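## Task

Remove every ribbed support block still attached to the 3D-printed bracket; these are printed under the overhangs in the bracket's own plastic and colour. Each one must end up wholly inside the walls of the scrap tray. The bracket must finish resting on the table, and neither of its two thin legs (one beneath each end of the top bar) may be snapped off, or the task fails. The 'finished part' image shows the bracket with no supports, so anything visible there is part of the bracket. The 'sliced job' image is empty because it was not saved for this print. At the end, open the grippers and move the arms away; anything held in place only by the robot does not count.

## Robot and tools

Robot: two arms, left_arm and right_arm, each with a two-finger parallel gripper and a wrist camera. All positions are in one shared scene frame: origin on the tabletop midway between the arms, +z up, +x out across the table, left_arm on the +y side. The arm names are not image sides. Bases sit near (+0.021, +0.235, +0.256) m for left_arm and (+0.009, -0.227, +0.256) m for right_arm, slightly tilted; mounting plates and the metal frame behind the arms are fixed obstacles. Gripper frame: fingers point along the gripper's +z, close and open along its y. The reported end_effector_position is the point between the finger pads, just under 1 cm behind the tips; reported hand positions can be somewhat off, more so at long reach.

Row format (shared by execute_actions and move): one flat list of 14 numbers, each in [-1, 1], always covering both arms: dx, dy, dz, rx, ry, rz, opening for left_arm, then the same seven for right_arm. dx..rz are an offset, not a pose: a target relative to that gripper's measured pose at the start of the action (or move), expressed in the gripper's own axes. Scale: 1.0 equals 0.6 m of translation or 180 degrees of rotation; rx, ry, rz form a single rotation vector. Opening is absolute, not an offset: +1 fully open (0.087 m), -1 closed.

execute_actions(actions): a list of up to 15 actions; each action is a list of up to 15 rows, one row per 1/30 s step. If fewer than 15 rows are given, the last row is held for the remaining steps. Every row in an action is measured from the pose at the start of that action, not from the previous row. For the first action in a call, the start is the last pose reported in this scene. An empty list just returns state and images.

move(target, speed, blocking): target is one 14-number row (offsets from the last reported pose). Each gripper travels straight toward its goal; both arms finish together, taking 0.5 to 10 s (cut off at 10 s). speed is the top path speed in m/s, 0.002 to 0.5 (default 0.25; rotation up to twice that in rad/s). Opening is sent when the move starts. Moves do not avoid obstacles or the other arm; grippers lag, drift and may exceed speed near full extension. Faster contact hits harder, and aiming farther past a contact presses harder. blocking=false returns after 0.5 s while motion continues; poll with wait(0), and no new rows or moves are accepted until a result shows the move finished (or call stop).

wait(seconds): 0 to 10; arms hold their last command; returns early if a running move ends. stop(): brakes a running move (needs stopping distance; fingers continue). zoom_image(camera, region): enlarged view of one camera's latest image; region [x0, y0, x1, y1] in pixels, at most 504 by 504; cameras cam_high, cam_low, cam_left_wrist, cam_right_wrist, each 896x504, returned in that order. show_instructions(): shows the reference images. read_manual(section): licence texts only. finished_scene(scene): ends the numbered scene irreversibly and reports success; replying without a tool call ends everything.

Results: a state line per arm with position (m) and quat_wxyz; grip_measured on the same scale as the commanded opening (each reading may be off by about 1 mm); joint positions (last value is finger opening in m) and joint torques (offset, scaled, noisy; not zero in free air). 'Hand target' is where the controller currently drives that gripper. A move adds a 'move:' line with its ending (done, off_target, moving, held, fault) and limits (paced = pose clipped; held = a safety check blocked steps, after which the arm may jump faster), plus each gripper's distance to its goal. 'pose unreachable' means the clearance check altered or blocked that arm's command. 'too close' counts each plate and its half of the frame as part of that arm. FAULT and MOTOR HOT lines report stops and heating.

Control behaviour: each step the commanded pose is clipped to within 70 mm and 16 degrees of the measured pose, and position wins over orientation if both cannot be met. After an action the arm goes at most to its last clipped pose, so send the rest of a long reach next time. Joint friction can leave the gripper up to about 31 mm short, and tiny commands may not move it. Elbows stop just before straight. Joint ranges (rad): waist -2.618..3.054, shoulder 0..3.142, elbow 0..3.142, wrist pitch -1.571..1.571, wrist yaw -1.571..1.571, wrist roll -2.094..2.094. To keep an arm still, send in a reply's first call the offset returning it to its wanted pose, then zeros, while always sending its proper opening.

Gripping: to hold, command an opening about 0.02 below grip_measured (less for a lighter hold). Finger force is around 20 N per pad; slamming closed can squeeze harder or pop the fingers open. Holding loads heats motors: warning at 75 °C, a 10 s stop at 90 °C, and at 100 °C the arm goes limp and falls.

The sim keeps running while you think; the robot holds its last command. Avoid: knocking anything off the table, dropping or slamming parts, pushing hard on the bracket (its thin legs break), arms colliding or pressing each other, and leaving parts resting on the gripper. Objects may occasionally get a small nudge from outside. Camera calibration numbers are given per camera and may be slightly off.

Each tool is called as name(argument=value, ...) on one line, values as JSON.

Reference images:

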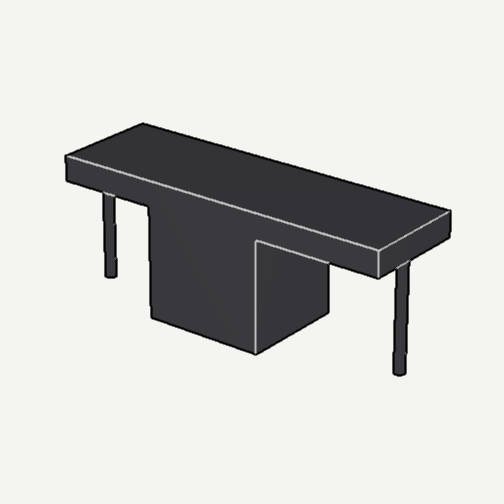

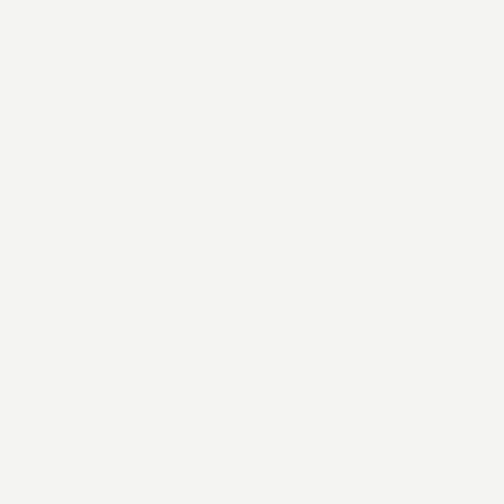

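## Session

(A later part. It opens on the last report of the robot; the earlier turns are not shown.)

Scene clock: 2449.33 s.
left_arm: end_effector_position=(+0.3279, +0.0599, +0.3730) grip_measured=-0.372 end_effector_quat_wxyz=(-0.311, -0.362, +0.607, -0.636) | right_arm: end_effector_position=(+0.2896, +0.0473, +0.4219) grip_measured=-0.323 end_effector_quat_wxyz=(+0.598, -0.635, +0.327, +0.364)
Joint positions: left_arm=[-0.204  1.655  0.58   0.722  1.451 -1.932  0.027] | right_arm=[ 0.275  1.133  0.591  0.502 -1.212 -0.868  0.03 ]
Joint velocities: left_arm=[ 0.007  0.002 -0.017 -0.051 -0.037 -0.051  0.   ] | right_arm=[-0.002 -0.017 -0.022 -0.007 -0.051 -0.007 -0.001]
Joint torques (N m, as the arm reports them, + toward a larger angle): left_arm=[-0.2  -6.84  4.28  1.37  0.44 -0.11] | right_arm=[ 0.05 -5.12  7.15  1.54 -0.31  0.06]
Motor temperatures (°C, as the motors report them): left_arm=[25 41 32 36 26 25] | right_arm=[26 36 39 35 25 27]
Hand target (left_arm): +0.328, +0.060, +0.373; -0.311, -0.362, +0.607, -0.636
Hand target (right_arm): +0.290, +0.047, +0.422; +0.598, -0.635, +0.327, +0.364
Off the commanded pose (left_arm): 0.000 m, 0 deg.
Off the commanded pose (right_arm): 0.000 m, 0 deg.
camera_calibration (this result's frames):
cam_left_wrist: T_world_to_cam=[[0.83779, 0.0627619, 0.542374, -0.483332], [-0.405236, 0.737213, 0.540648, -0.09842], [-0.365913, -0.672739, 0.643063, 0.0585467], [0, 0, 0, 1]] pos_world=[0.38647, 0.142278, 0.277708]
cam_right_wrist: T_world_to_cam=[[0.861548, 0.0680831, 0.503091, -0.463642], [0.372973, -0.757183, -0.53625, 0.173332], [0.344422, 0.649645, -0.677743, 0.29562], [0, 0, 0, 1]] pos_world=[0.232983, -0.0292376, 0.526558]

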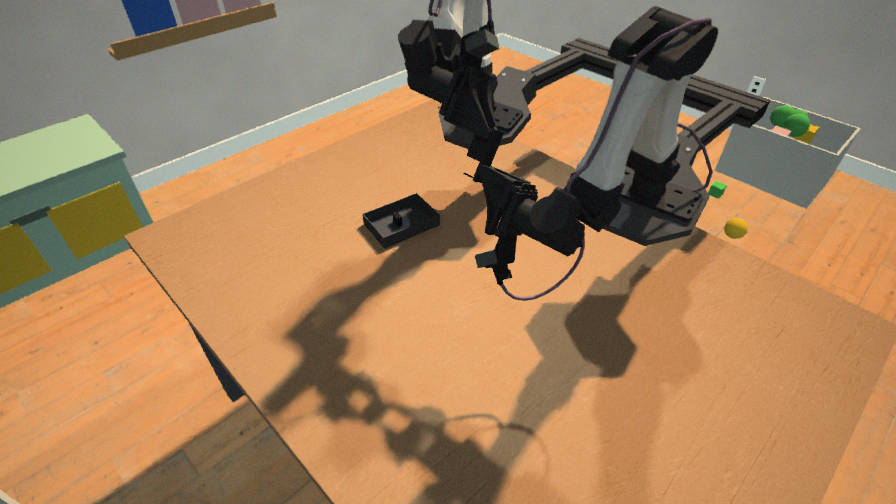

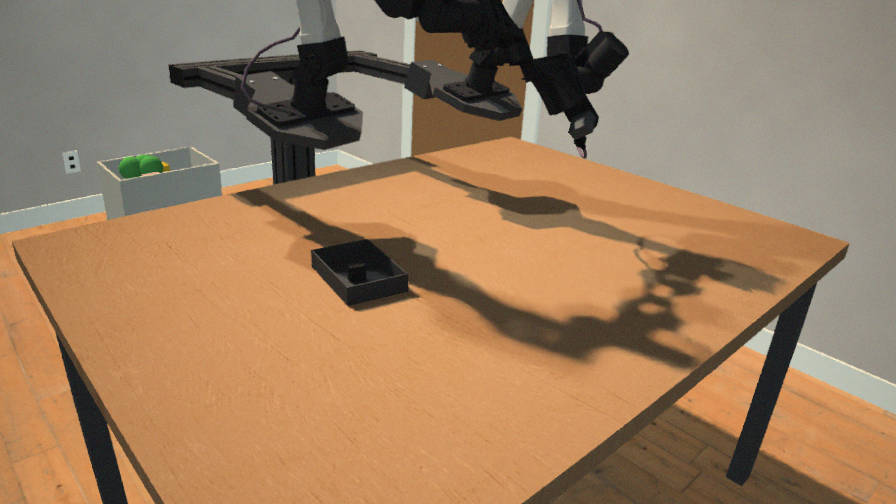

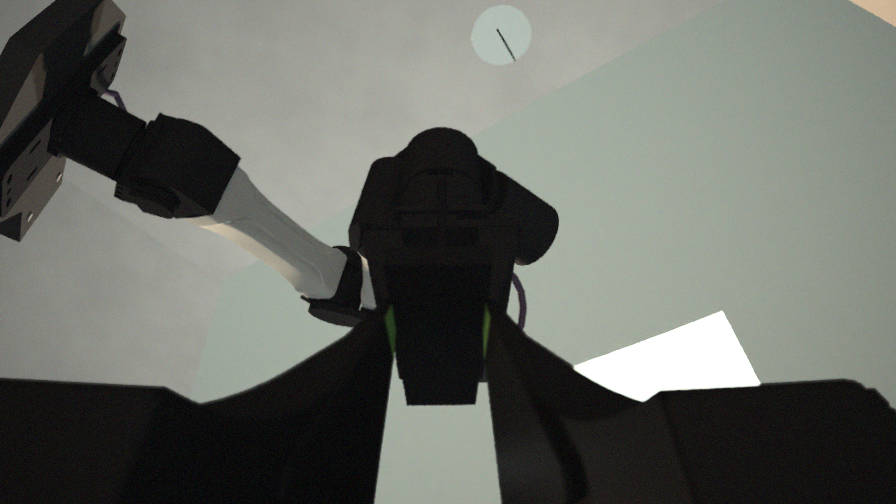

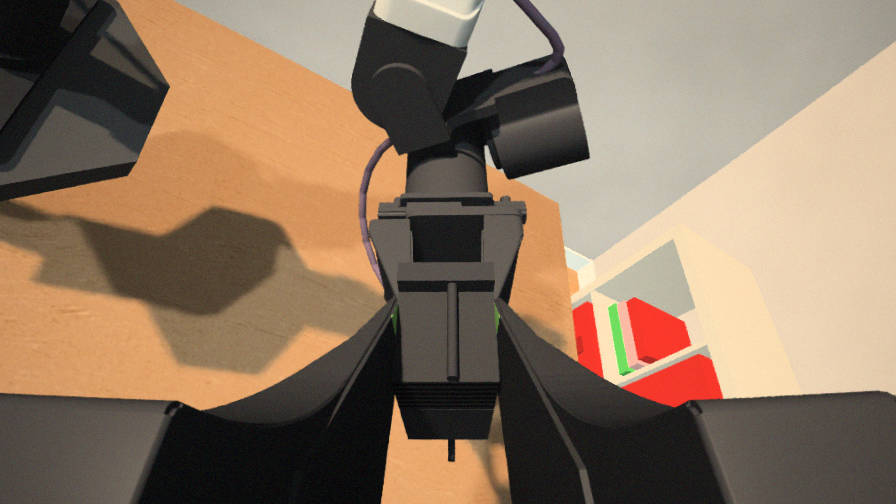

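execute_actions(actions=[[[0,0,0,0,0,0,-0.38, 0,0,0,0,0,0,-0.37],[0,0,0,0,0,0,-0.36, 0,0,0,0,0,0,-0.37],[0,0,0,0,0,0,-0.34, 0,0,0,0,0,0,-0.37],[0,0,0,0,0,0,-0.30, 0,0,0,0,0,0,-0.37],[0,0,0,0,0,0,-0.24, 0,0,0,0,0,0,-0.37],[0,0,0,0,0,0,-0.15, 0,0,0,0,0,0,-0.37],[0,0,0,0,0,0,-0.05, 0,0,0,0,0,0,-0.37],[0,0,0,0,0,0,0.05, 0,0,0,0,0,0,-0.37],[0,0,0,0,0,0,0.15, 0,0,0,0,0,0,-0.37],[0,0,0,0,0,0,0.25, 0,0,0,0,0,0,-0.37],[0,0,0,0,0,0,0.35, 0,0,0,0,0,0,-0.37],[0,0,0,0,0,0,0.45, 0,0,0,0,0,0,-0.37],[0,0,0,0,0,0,0.5, 0,0,0,0,0,0,-0.37]]])

move(target=[-0.0418,-0.0320,-0.0750,0.0353,-0.0409,-0.0022,0.5, 0,0,0,0,0,0,-0.37], speed=0.06)

Scene clock: 2462.60 s.
left_arm: end_effector_position=(+0.3279, +0.0599, +0.3730) grip_measured=+0.498 end_effector_quat_wxyz=(-0.311, -0.362, +0.607, -0.636) | right_arm: end_effector_position=(+0.2896, +0.0473, +0.4219) grip_measured=-0.323 end_effector_quat_wxyz=(+0.598, -0.635, +0.327, +0.364)
Joint positions: left_arm=[-0.204  1.655  0.58   0.722  1.451 -1.932  0.066] | right_arm=[ 0.275  1.133  0.591  0.502 -1.212 -0.868  0.03 ]
Joint velocities: left_arm=[ 0.002  0.002 -0.017  0.007  0.051 -0.051  0.004] | right_arm=[ 0.012  0.002 -0.012 -0.051  0.007  0.022 -0.001]
Joint torques (N m, as the arm reports them, + toward a larger angle): left_arm=[-0.1  -6.83  4.22  1.37  0.41 -0.11] | right_arm=[ 0.06 -5.03  7.21  1.53 -0.29  0.05]
Motor temperatures (°C, as the motors report them): left_arm=[25 41 32 36 26 25] | right_arm=[26 36 39 36 25 27]
Hand target (left_arm): +0.328, +0.060, +0.373; -0.311, -0.362, +0.607, -0.636
Hand target (right_arm): +0.290, +0.047, +0.422; +0.598, -0.635, +0.327, +0.364
Off the commanded pose (left_arm): 0.000 m, 0 deg.
Off the commanded pose (right_arm): 0.000 m, 0 deg.
camera_calibration (this result's frames):
cam_left_wrist: T_world_to_cam=[[0.83779, 0.0627619, 0.542374, -0.483332], [-0.405236, 0.737213, 0.540648, -0.09842], [-0.365913, -0.672739, 0.643063, 0.0585467], [0, 0, 0, 1]] pos_world=[0.38647, 0.142278, 0.277708]
cam_right_wrist: T_world_to_cam=[[0.861548, 0.0680831, 0.503091, -0.463642], [0.372973, -0.757183, -0.53625, 0.173332], [0.344422, 0.649645, -0.677743, 0.29562], [0, 0, 0, 1]] pos_world=[0.232983, -0.0292376, 0.526558]

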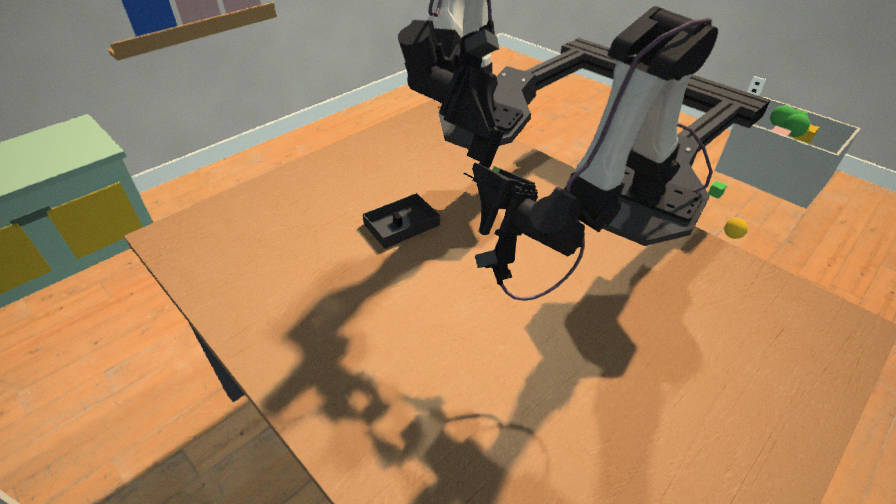

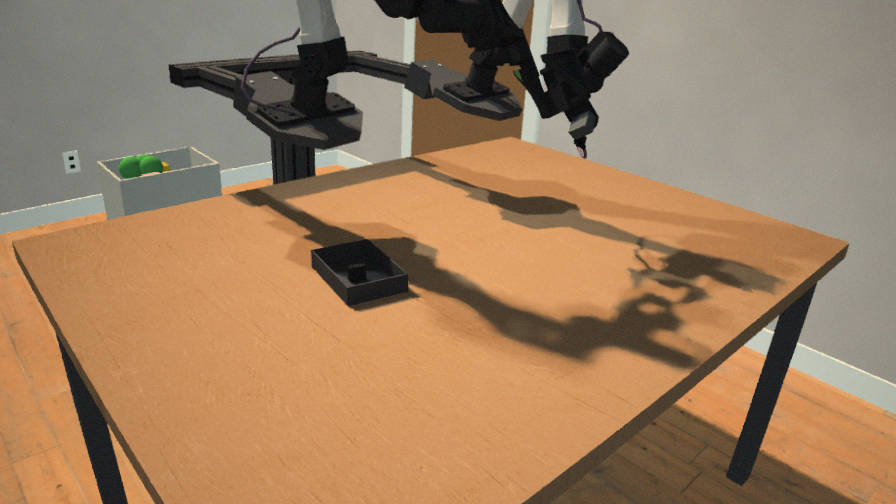

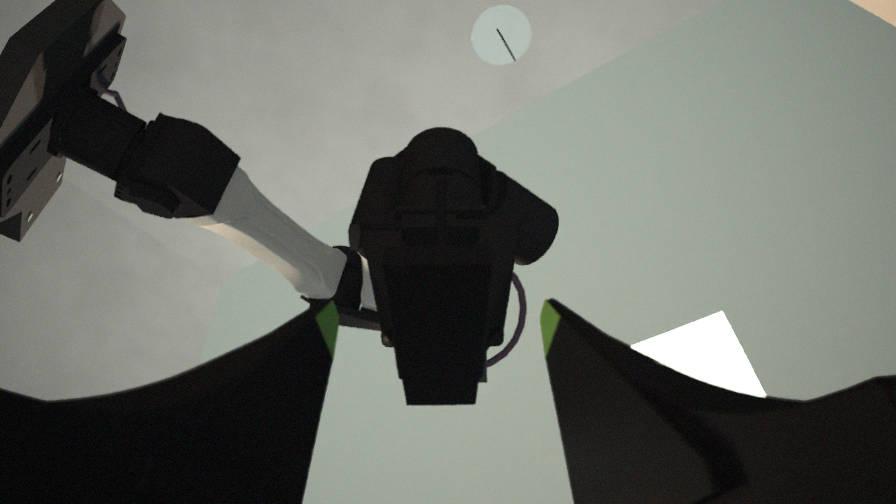

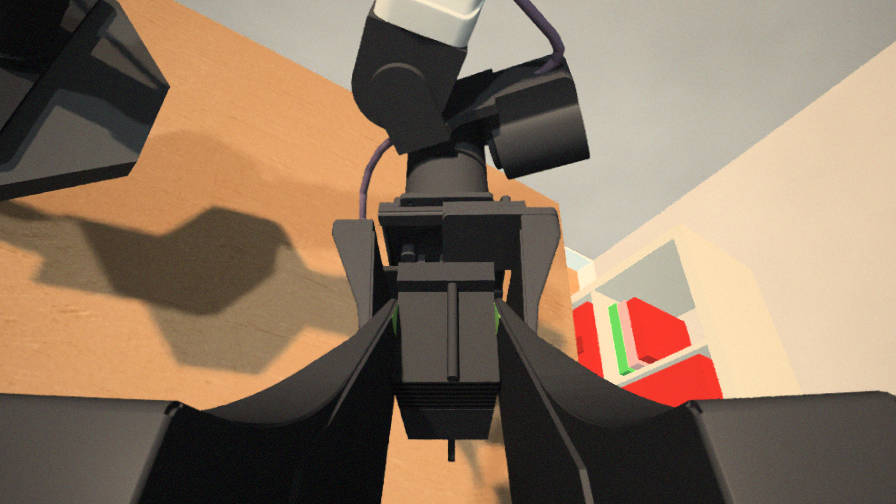

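Scene clock: 2464.30 s.
left_arm: end_effector_position=(+0.3525, +0.1043, +0.3627) grip_measured=+0.500 end_effector_quat_wxyz=(-0.254, -0.415, +0.591, -0.644) | right_arm: end_effector_position=(+0.2896, +0.0473, +0.4219) grip_measured=-0.323 end_effector_quat_wxyz=(+0.598, -0.635, +0.327, +0.364)
Joint positions: left_arm=[-0.043  1.655  0.58   0.722  1.451 -1.924  0.066] | right_arm=[ 0.275  1.133  0.591  0.502 -1.212 -0.868  0.03 ]
Joint velocities: left_arm=[ 0.002  0.012 -0.002 -0.037 -0.022 -0.066  0.   ] | right_arm=[-0.017 -0.007  0.012  0.037  0.037 -0.007  0.   ]
Joint torques (N m, as the arm reports them, + toward a larger angle): left_arm=[ 1.3  -6.88  4.45  1.22  0.45 -0.08] | right_arm=[ 0.13 -5.04  7.1   1.56 -0.29  0.08]
Motor temperatures (°C, as the motors report them): left_arm=[25 41 32 36 26 25] | right_arm=[26 36 39 36 25 27]
Hand target (left_arm): +0.354, +0.108, +0.362; -0.253, -0.421, +0.588, -0.643
Hand target (right_arm): +0.290, +0.047, +0.422; +0.598, -0.635, +0.327, +0.364
Off the commanded pose (left_arm): 0.003 m, 1 deg.
Off the commanded pose (right_arm): 0.000 m, 0 deg.
move: done
camera_calibration (this result's frames):
cam_left_wrist: T_world_to_cam=[[0.82155, 0.16656, 0.545264, -0.507318], [-0.510333, 0.641234, 0.573044, -0.0803282], [-0.254196, -0.74905, 0.611807, 0.0840209], [0, 0, 0, 1]] pos_world=[0.397151, 0.198944, 0.271249]
cam_right_wrist: T_world_to_cam=[[0.861548, 0.0680831, 0.503091, -0.463642], [0.372973, -0.757183, -0.53625, 0.173332], [0.344422, 0.649645, -0.677743, 0.29562], [0, 0, 0, 1]] pos_world=[0.232983, -0.0292376, 0.526558]

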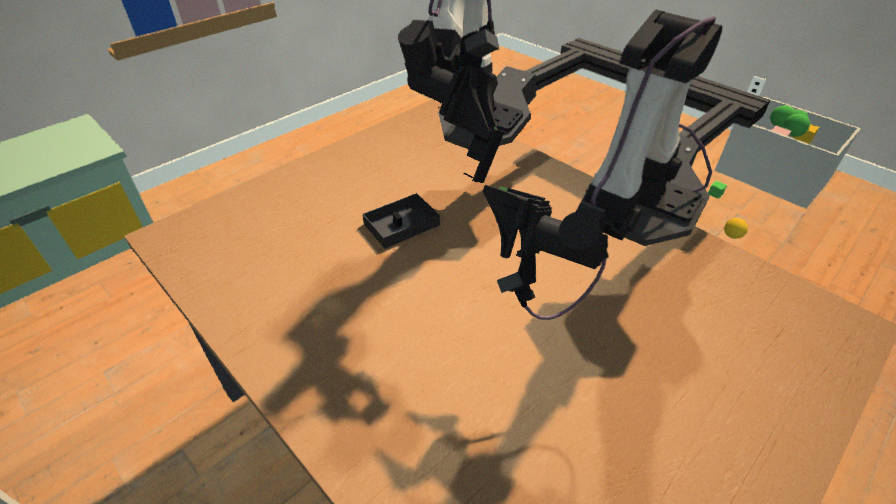

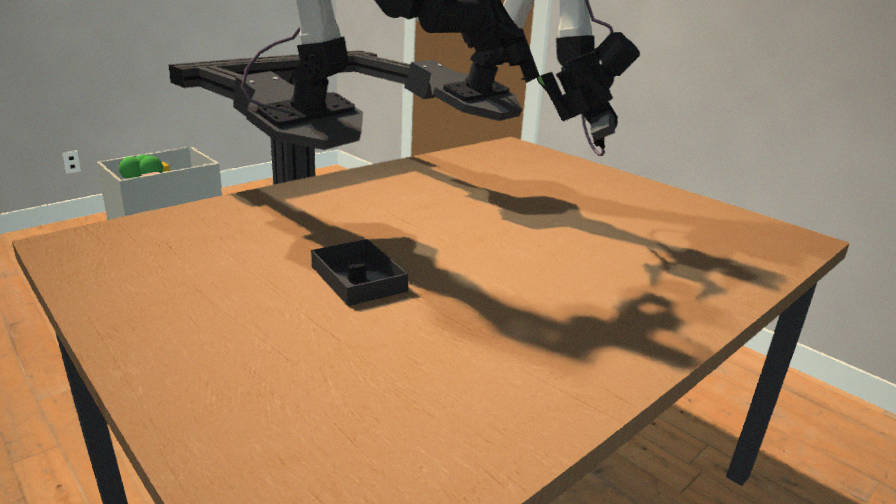

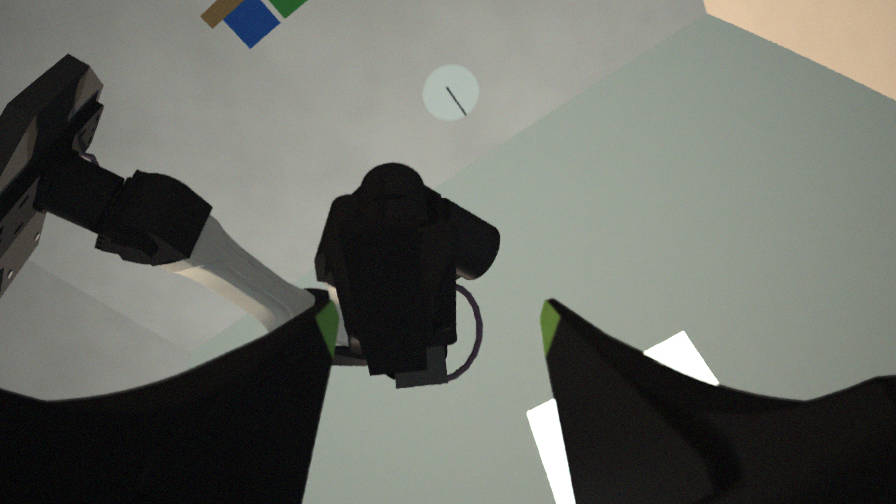

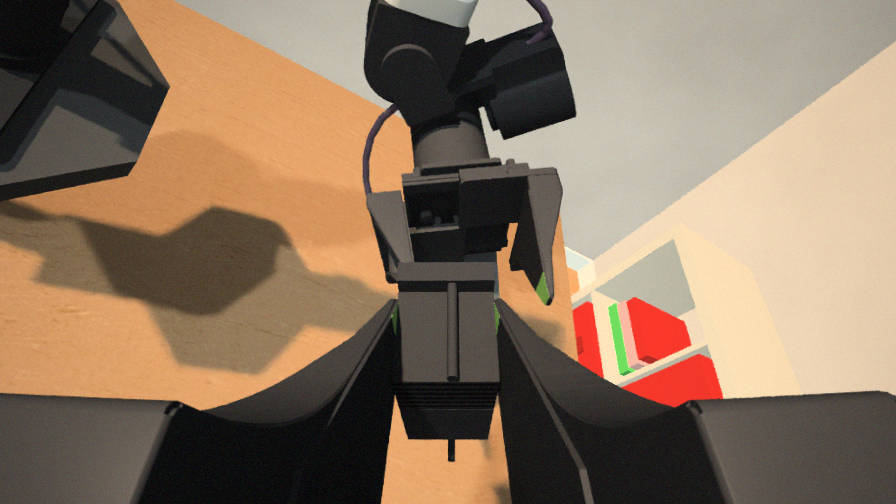

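move(target=[0.0667,0.0717,-0.0115,0.0071,-0.0013,0.3631,0.5, -0.0309,0.0417,0.0012,0.0027,-0.0059,0.2634,-0.37], speed=0.2)

Scene clock: 2500.07 s.
left_arm: end_effector_position=(+0.3008, +0.0978, +0.3761) grip_measured=+0.500 end_effector_quat_wxyz=(+0.150, -0.026, +0.711, -0.686) | right_arm: end_effector_position=(+0.2583, +0.0457, +0.4232) grip_measured=-0.323 end_effector_quat_wxyz=(+0.406, -0.446, +0.551, +0.577)
Joint positions: left_arm=[-0.043  1.366  0.417  0.873  1.451 -1.033  0.066] | right_arm=[ 0.275  1.133  0.591  0.546 -1.212 -0.002  0.03 ]
Joint velocities: left_arm=[-0.002 -0.027 -0.007 -0.051 -0.037  0.037 -0.001] | right_arm=[ 0.012  0.007 -0.017  0.022  0.037  0.066  0.001]
Joint torques (N m, as the arm reports them, + toward a larger angle): left_arm=[ 0.31 -6.25  3.66  1.28  0.26 -0.08] | right_arm=[ 0.09 -5.12  7.28  1.71 -0.28  0.1 ]
Motor temperatures (°C, as the motors report them): left_arm=[25 41 31 35 26 25] | right_arm=[26 36 39 36 25 27]
Hand target (left_arm): +0.295, +0.097, +0.374; +0.141, -0.035, +0.713, -0.687
Hand target (right_arm): +0.258, +0.046, +0.425; +0.406, -0.444, +0.551, +0.578
Off the commanded pose (left_arm): 0.007 m, 2 deg.
Off the commanded pose (right_arm): 0.002 m, 0 deg.
move: done
camera_calibration (this result's frames):
cam_left_wrist: T_world_to_cam=[[-0.162234, -0.0635109, 0.984706, -0.317907], [-0.805162, 0.585414, -0.094896, 0.235134], [-0.570434, -0.808243, -0.146111, 0.443758], [0, 0, 0, 1]] pos_world=[0.39088, 0.200823, 0.400196]
cam_right_wrist: T_world_to_cam=[[0.954351, 0.0585537, -0.292893, -0.123979], [-0.137271, -0.784923, -0.604195, 0.346294], [-0.265276, 0.61682, -0.741054, 0.494087], [0, 0, 0, 1]] pos_world=[0.296926, -0.0256893, 0.539062]

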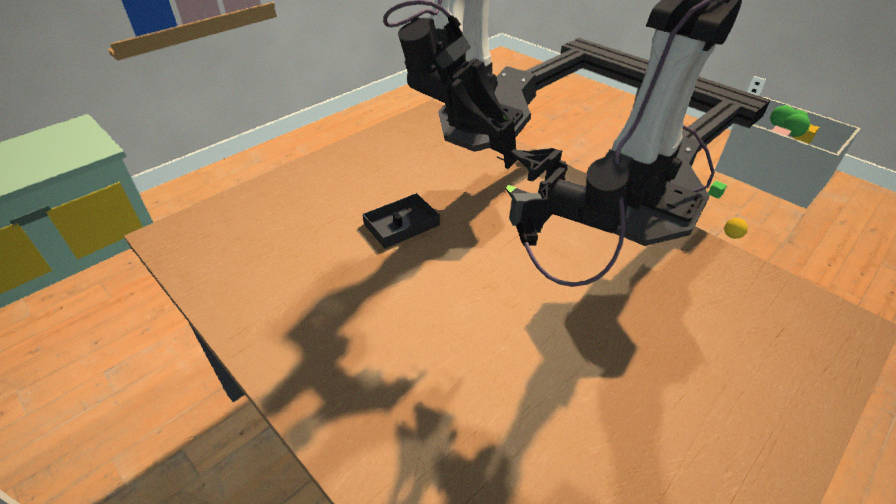

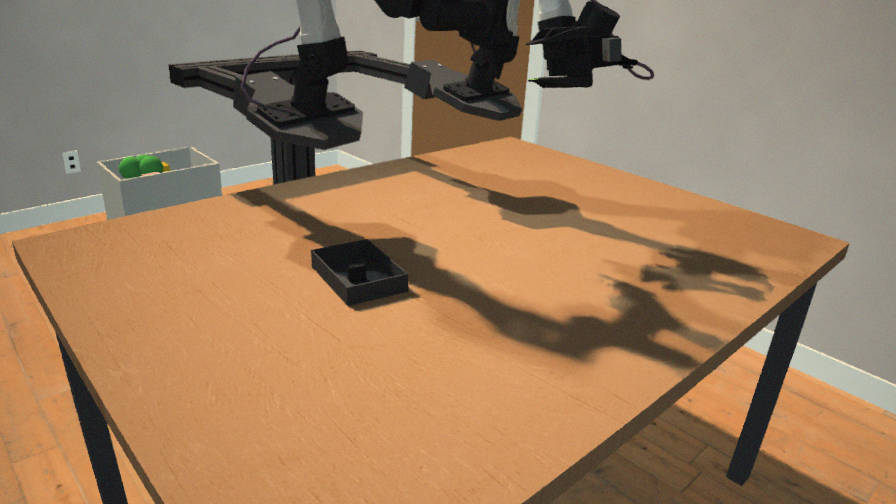

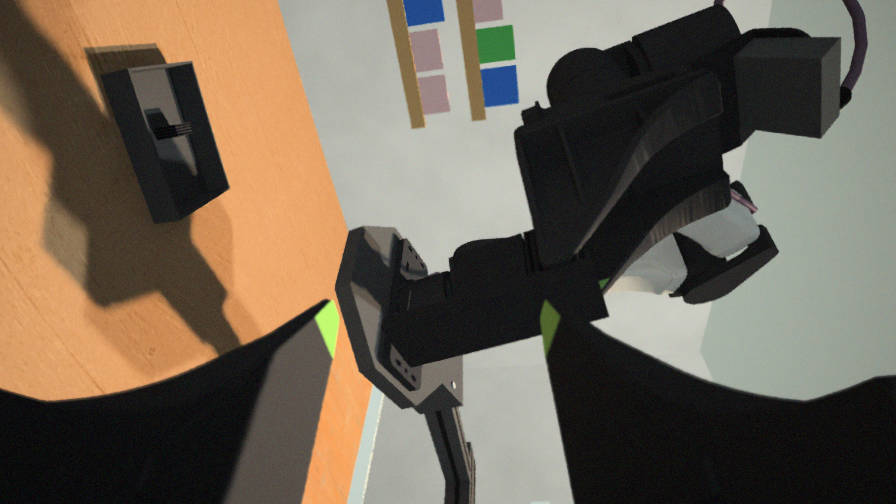

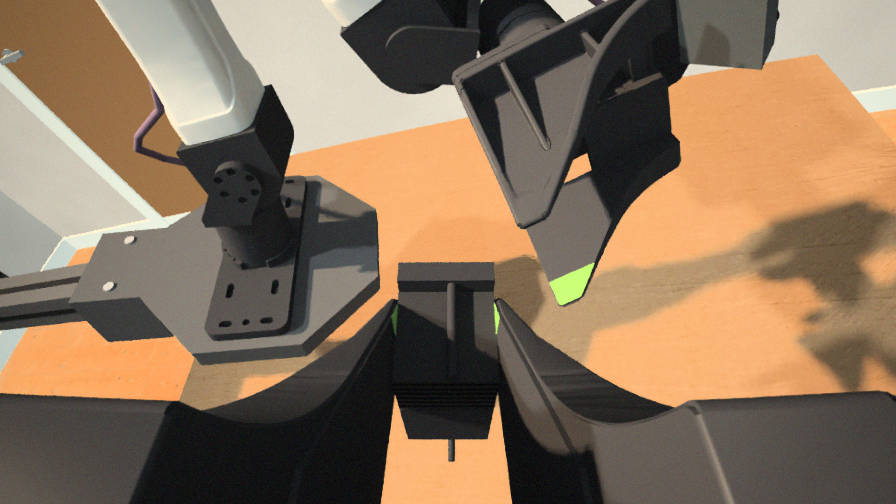

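move(target=[0.0228,-0.0007,-0.0100,-0.0016,-0.0046,0.3528,0.6, 0,0,0,0,0,0,-0.37], speed=0.2)

Scene clock: 2528.03 s.
left_arm: end_effector_position=(+0.2902, +0.1003, +0.3796) grip_measured=+0.600 end_effector_quat_wxyz=(+0.501, +0.353, +0.609, -0.503) | right_arm: end_effector_position=(+0.2584, +0.0457, +0.4235) grip_measured=-0.323 end_effector_quat_wxyz=(+0.406, -0.445, +0.551, +0.577)
Joint positions: left_arm=[-0.043  1.076  0.283  0.911  1.451 -0.094  0.07 ] | right_arm=[ 0.275  1.133  0.591  0.549 -1.212  0.001  0.03 ]
Joint velocities: left_arm=[ 0.002 -0.022  0.022 -0.139  0.007  0.154  0.   ] | right_arm=[ 0.007 -0.007 -0.007  0.11  -0.007  0.037 -0.001]
Joint torques (N m, as the arm reports them, + toward a larger angle): left_arm=[ 0.63 -4.29  4.67  1.23  0.08 -0.06] | right_arm=[ 0.07 -5.19  7.21  1.62 -0.28 -0.03]
Motor temperatures (°C, as the motors report them): left_arm=[25 41 31 35 26 25] | right_arm=[26 36 39 37 25 27]
Hand target (left_arm): +0.286, +0.100, +0.375; +0.496, +0.345, +0.617, -0.505
Hand target (right_arm): +0.258, +0.046, +0.423; +0.406, -0.446, +0.551, +0.577
Off the commanded pose (left_arm): 0.007 m, 2 deg.
Off the commanded pose (right_arm): 0.000 m, 0 deg.
move: done
camera_calibration (this result's frames):
cam_left_wrist: T_world_to_cam=[[-0.931004, -0.251936, 0.264121, 0.192574], [-0.364132, 0.691188, -0.624233, 0.287812], [-0.0252903, -0.677338, -0.735237, 0.492496], [0, 0, 0, 1]] pos_world=[0.296544, 0.183171, 0.4909]
cam_right_wrist: T_world_to_cam=[[0.954187, 0.0585584, -0.293424, -0.123683], [-0.137844, -0.784365, -0.604789, 0.346928], [-0.265567, 0.617529, -0.740359, 0.49409], [0, 0, 0, 1]] pos_world=[0.297052, -0.0257537, 0.539331]

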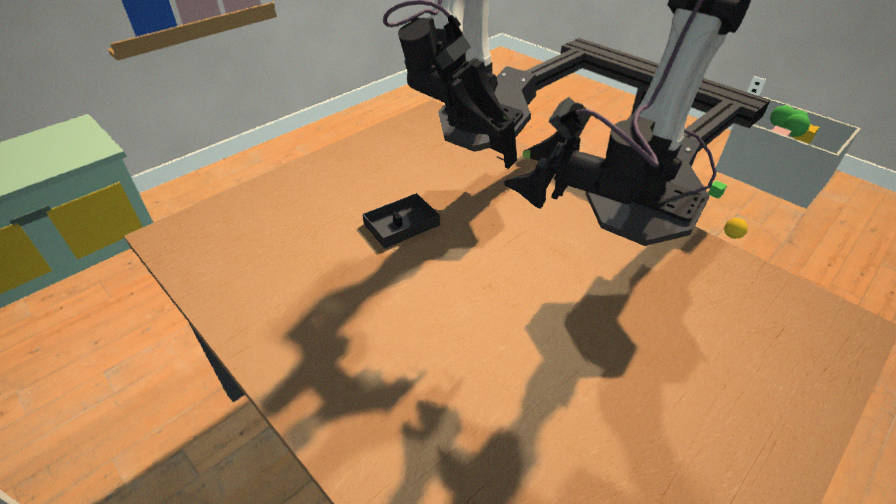

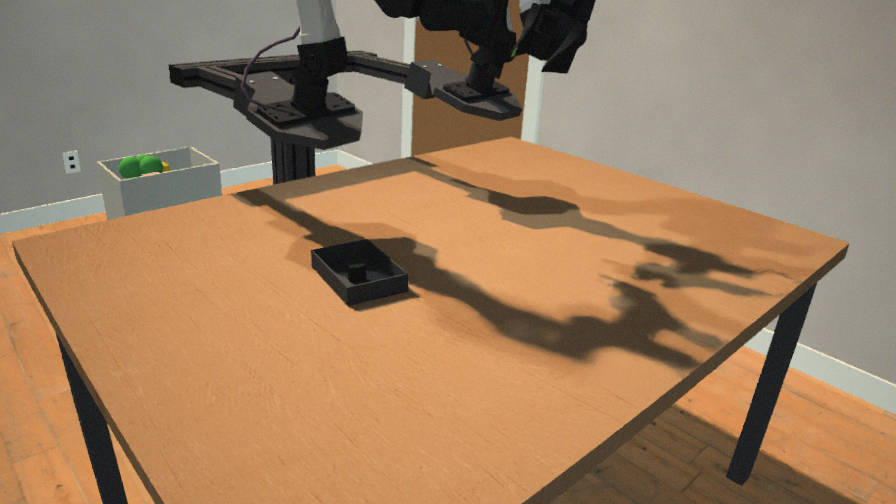

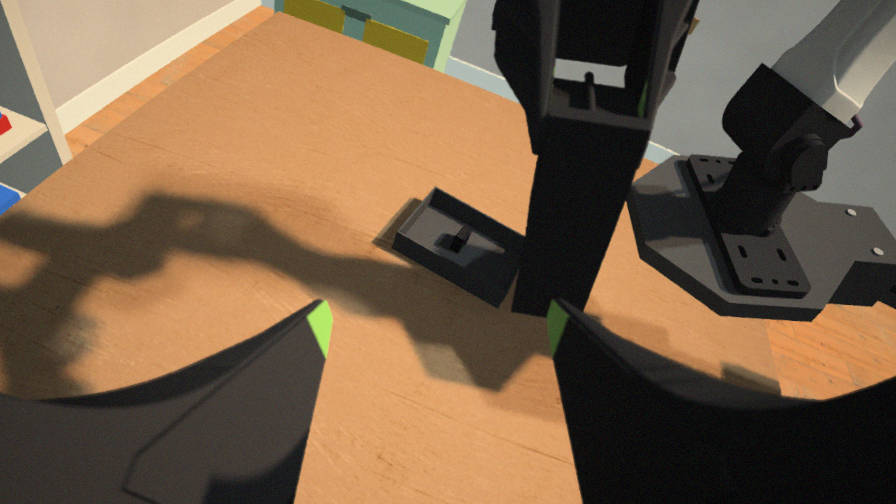

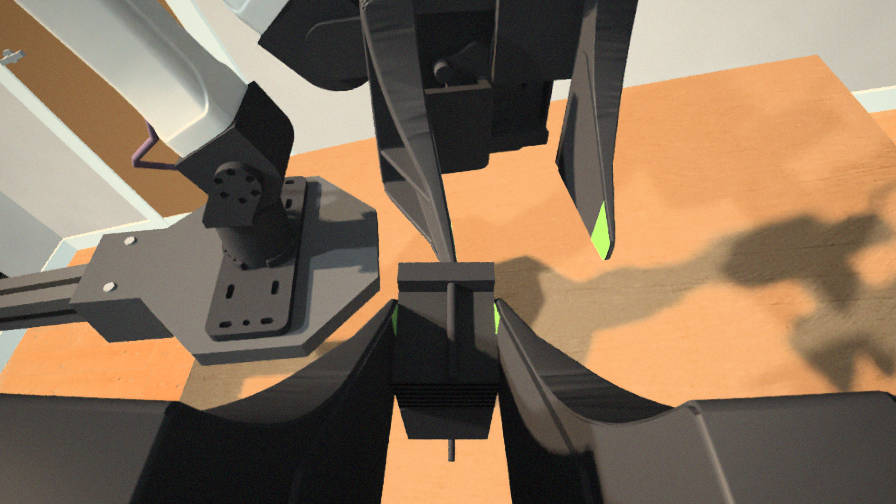

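move(target=[0.0107,-0.0410,0.0357,0.0288,0.0041,-0.0076,1.0, 0,0,0,0,0,0,-0.37], speed=0.05)

Scene clock: 2549.50 s.
left_arm: end_effector_position=(+0.2750, +0.0750, +0.3805) grip_measured=+0.996 end_effector_quat_wxyz=(+0.479, +0.371, +0.589, -0.534) | right_arm: end_effector_position=(+0.2584, +0.0457, +0.4235) grip_measured=-0.323 end_effector_quat_wxyz=(+0.406, -0.445, +0.551, +0.577)
Joint positions: left_arm=[-0.162  1.075  0.283  0.851  1.424 -0.053  0.087] | right_arm=[ 0.275  1.133  0.591  0.549 -1.212  0.001  0.03 ]
Joint velocities: left_arm=[ 0.007 -0.002  0.002 -0.037 -0.022  0.007 -0.   ] | right_arm=[ 0.007 -0.002  0.012 -0.037  0.007 -0.022  0.   ]
Joint torques (N m, as the arm reports them, + toward a larger angle): left_arm=[-1.01 -4.79  5.24  1.25  0.07 -0.12] | right_arm=[ 0.01 -5.15  7.2   1.64 -0.26 -0.01]
Motor temperatures (°C, as the motors report them): left_arm=[25 39 31 35 26 25] | right_arm=[26 35 39 37 25 27]
Hand target (left_arm): +0.271, +0.073, +0.380; +0.476, +0.369, +0.592, -0.535
Hand target (right_arm): +0.258, +0.046, +0.424; +0.406, -0.445, +0.551, +0.577
Off the commanded pose (left_arm): 0.004 m, 1 deg.
Off the commanded pose (right_arm): 0.000 m, 0 deg.
move: done
camera_calibration (this result's frames):
cam_left_wrist: T_world_to_cam=[[-0.946744, -0.161153, 0.278756, 0.163802], [-0.307861, 0.70666, -0.637066, 0.288481], [-0.094321, -0.688956, -0.718639, 0.489169], [0, 0, 0, 1]] pos_world=[0.290029, 0.159554, 0.489657]
cam_right_wrist: T_world_to_cam=[[0.954187, 0.0585584, -0.293424, -0.123683], [-0.137844, -0.784365, -0.604789, 0.346928], [-0.265567, 0.617529, -0.740359, 0.49409], [0, 0, 0, 1]] pos_world=[0.297052, -0.0257537, 0.539331]

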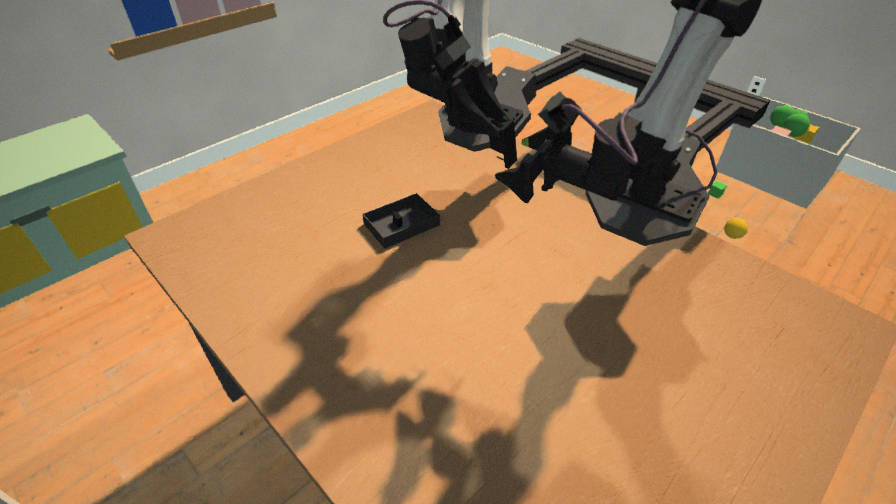

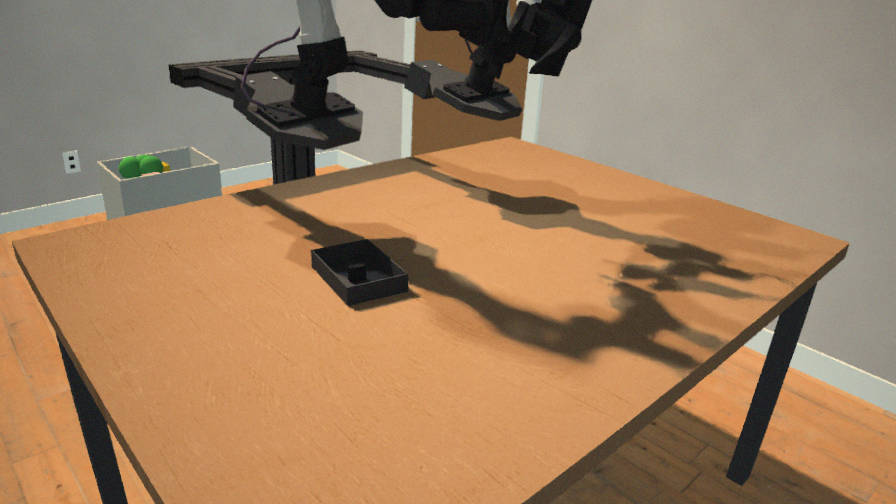

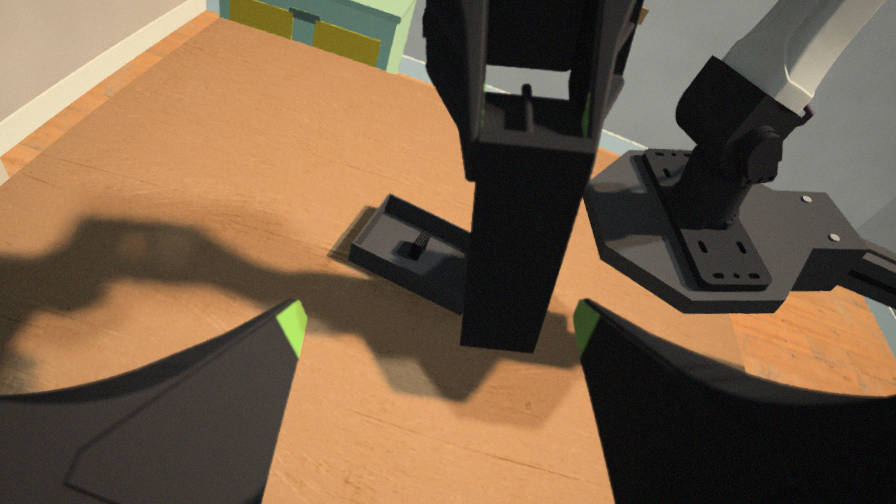

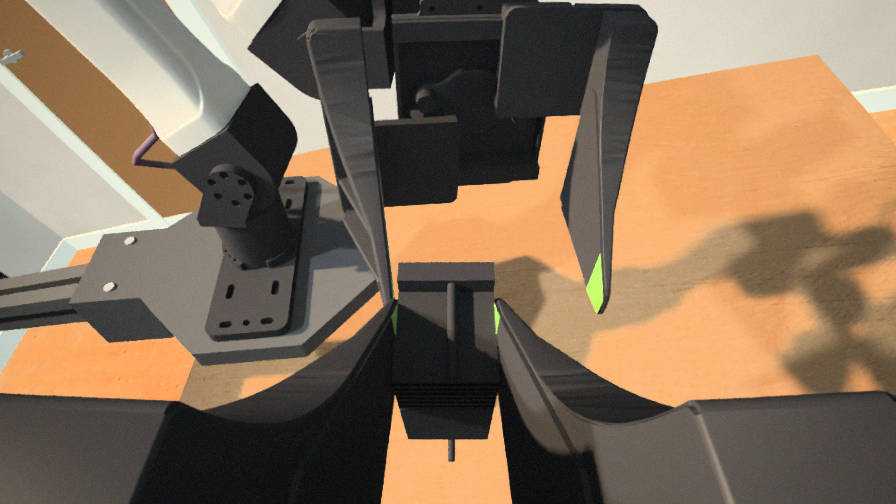

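move(target=[-0.0015,-0.0407,0.0564,0.02868,-0.00203,-0.00071,1.0, 0,0,0,0,0,0,-0.37], speed=0.04)

Scene clock: 2587.53 s.
left_arm: end_effector_position=(+0.2578, +0.0398, +0.3892) grip_measured=+0.996 end_effector_quat_wxyz=(+0.463, +0.391, +0.563, -0.562) | right_arm: end_effector_position=(+0.2584, +0.0457, +0.4235) grip_measured=-0.323 end_effector_quat_wxyz=(+0.406, -0.445, +0.551, +0.577)
Joint positions: left_arm=[-0.346  1.075  0.283  0.855  1.332 -0.056  0.087] | right_arm=[ 0.275  1.133  0.591  0.549 -1.212  0.001  0.03 ]
Joint velocities: left_arm=[-0.012 -0.022  0.012  0.007  0.022 -0.022 -0.001] | right_arm=[ 0.012 -0.002 -0.002  0.022 -0.022  0.081 -0.   ]
Joint torques (N m, as the arm reports them, + toward a larger angle): left_arm=[-1.16 -2.85  5.93  1.59  0.09 -0.19] | right_arm=[ 0.07 -5.12  7.26  1.62 -0.27  0.  ]
Motor temperatures (°C, as the motors report them): left_arm=[25 37 32 35 25 25] | right_arm=[26 35 39 38 25 27]
Hand target (left_arm): +0.258, +0.038, +0.390; +0.464, +0.389, +0.563, -0.562
Hand target (right_arm): +0.258, +0.046, +0.424; +0.406, -0.445, +0.551, +0.577
Off the commanded pose (left_arm): 0.002 m, 0 deg.
Off the commanded pose (right_arm): 0.000 m, 0 deg.
move: done
camera_calibration (this result's frames):
cam_left_wrist: T_world_to_cam=[[-0.95851, -0.0702114, 0.276275, 0.13984], [-0.242503, 0.710273, -0.660836, 0.305966], [-0.149833, -0.700416, -0.697831, 0.476236], [0, 0, 0, 1]] pos_world=[0.279592, 0.126062, 0.495891]
cam_right_wrist: T_world_to_cam=[[0.954187, 0.0585584, -0.293424, -0.123683], [-0.137844, -0.784365, -0.604789, 0.346928], [-0.265567, 0.617529, -0.740359, 0.49409], [0, 0, 0, 1]] pos_world=[0.297052, -0.0257537, 0.539331]

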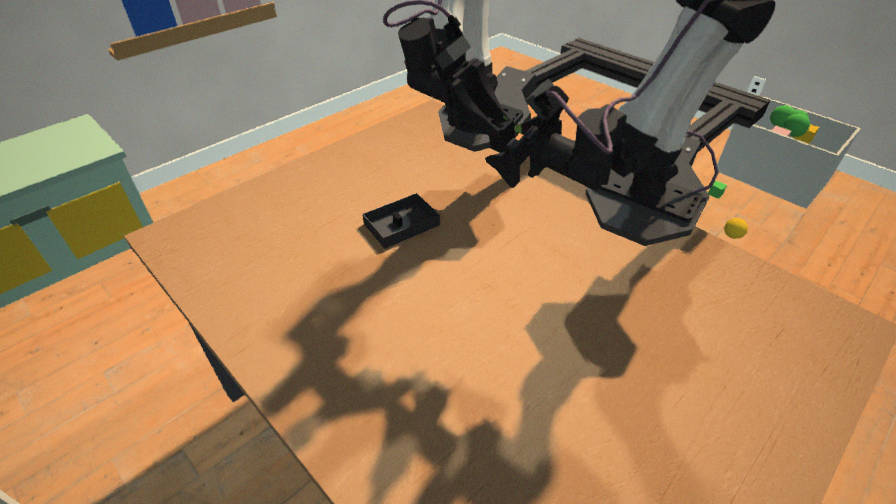

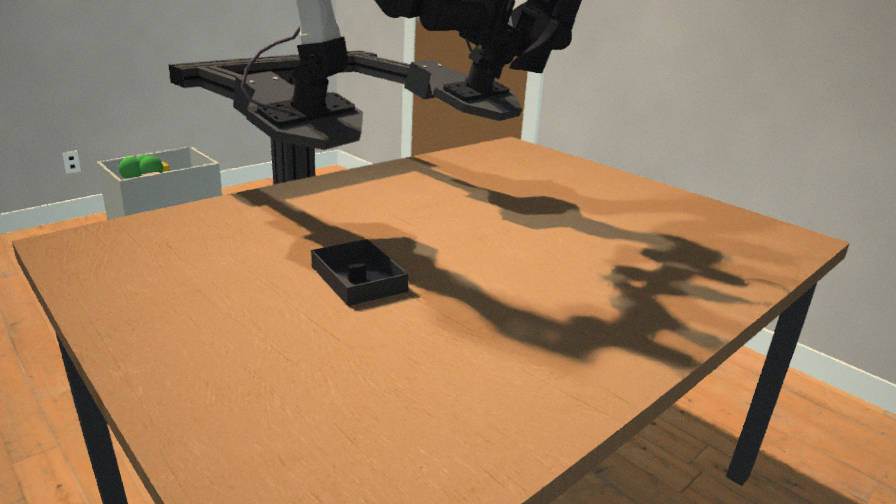

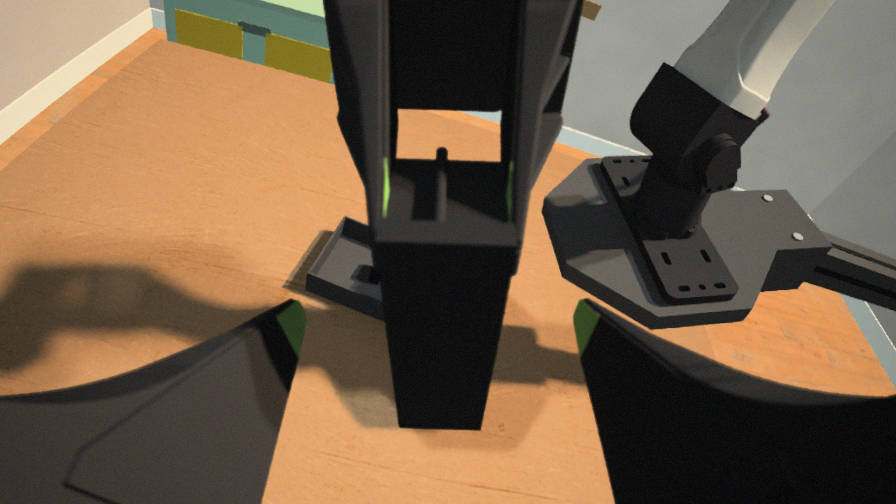

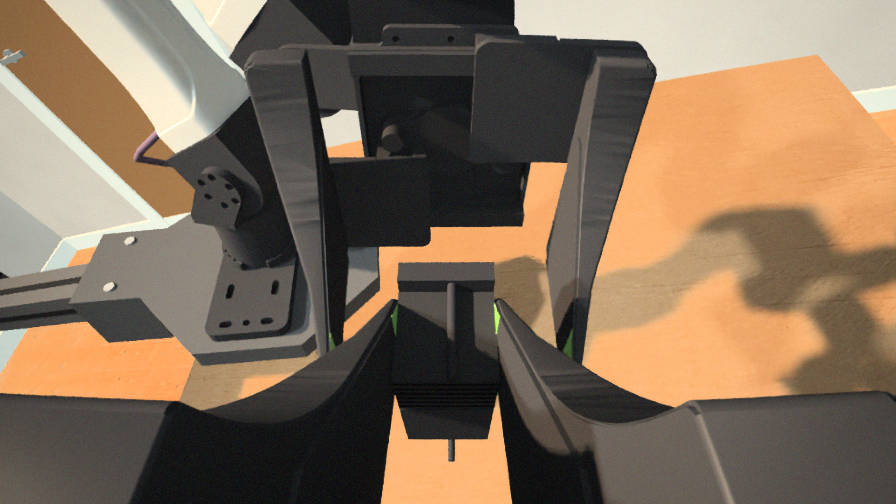

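zoom_image(camera="cam_left_wrist", region=[260, 100, 640, 460])

Region (260, 100, 640, 460) of cam_left_wrist's 896x504 image, scaled by 1.326, with more detail than that image has; it fills the top 477 rows of this view, and the rest is white.

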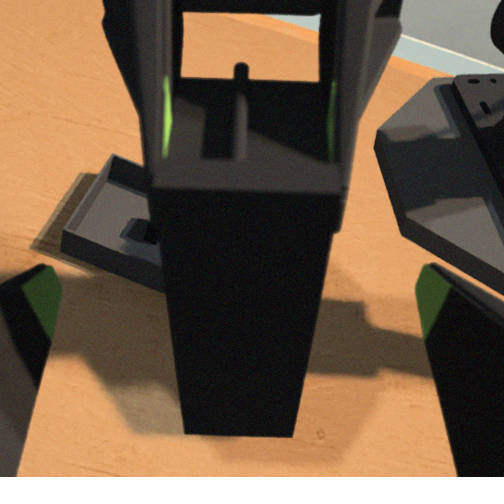

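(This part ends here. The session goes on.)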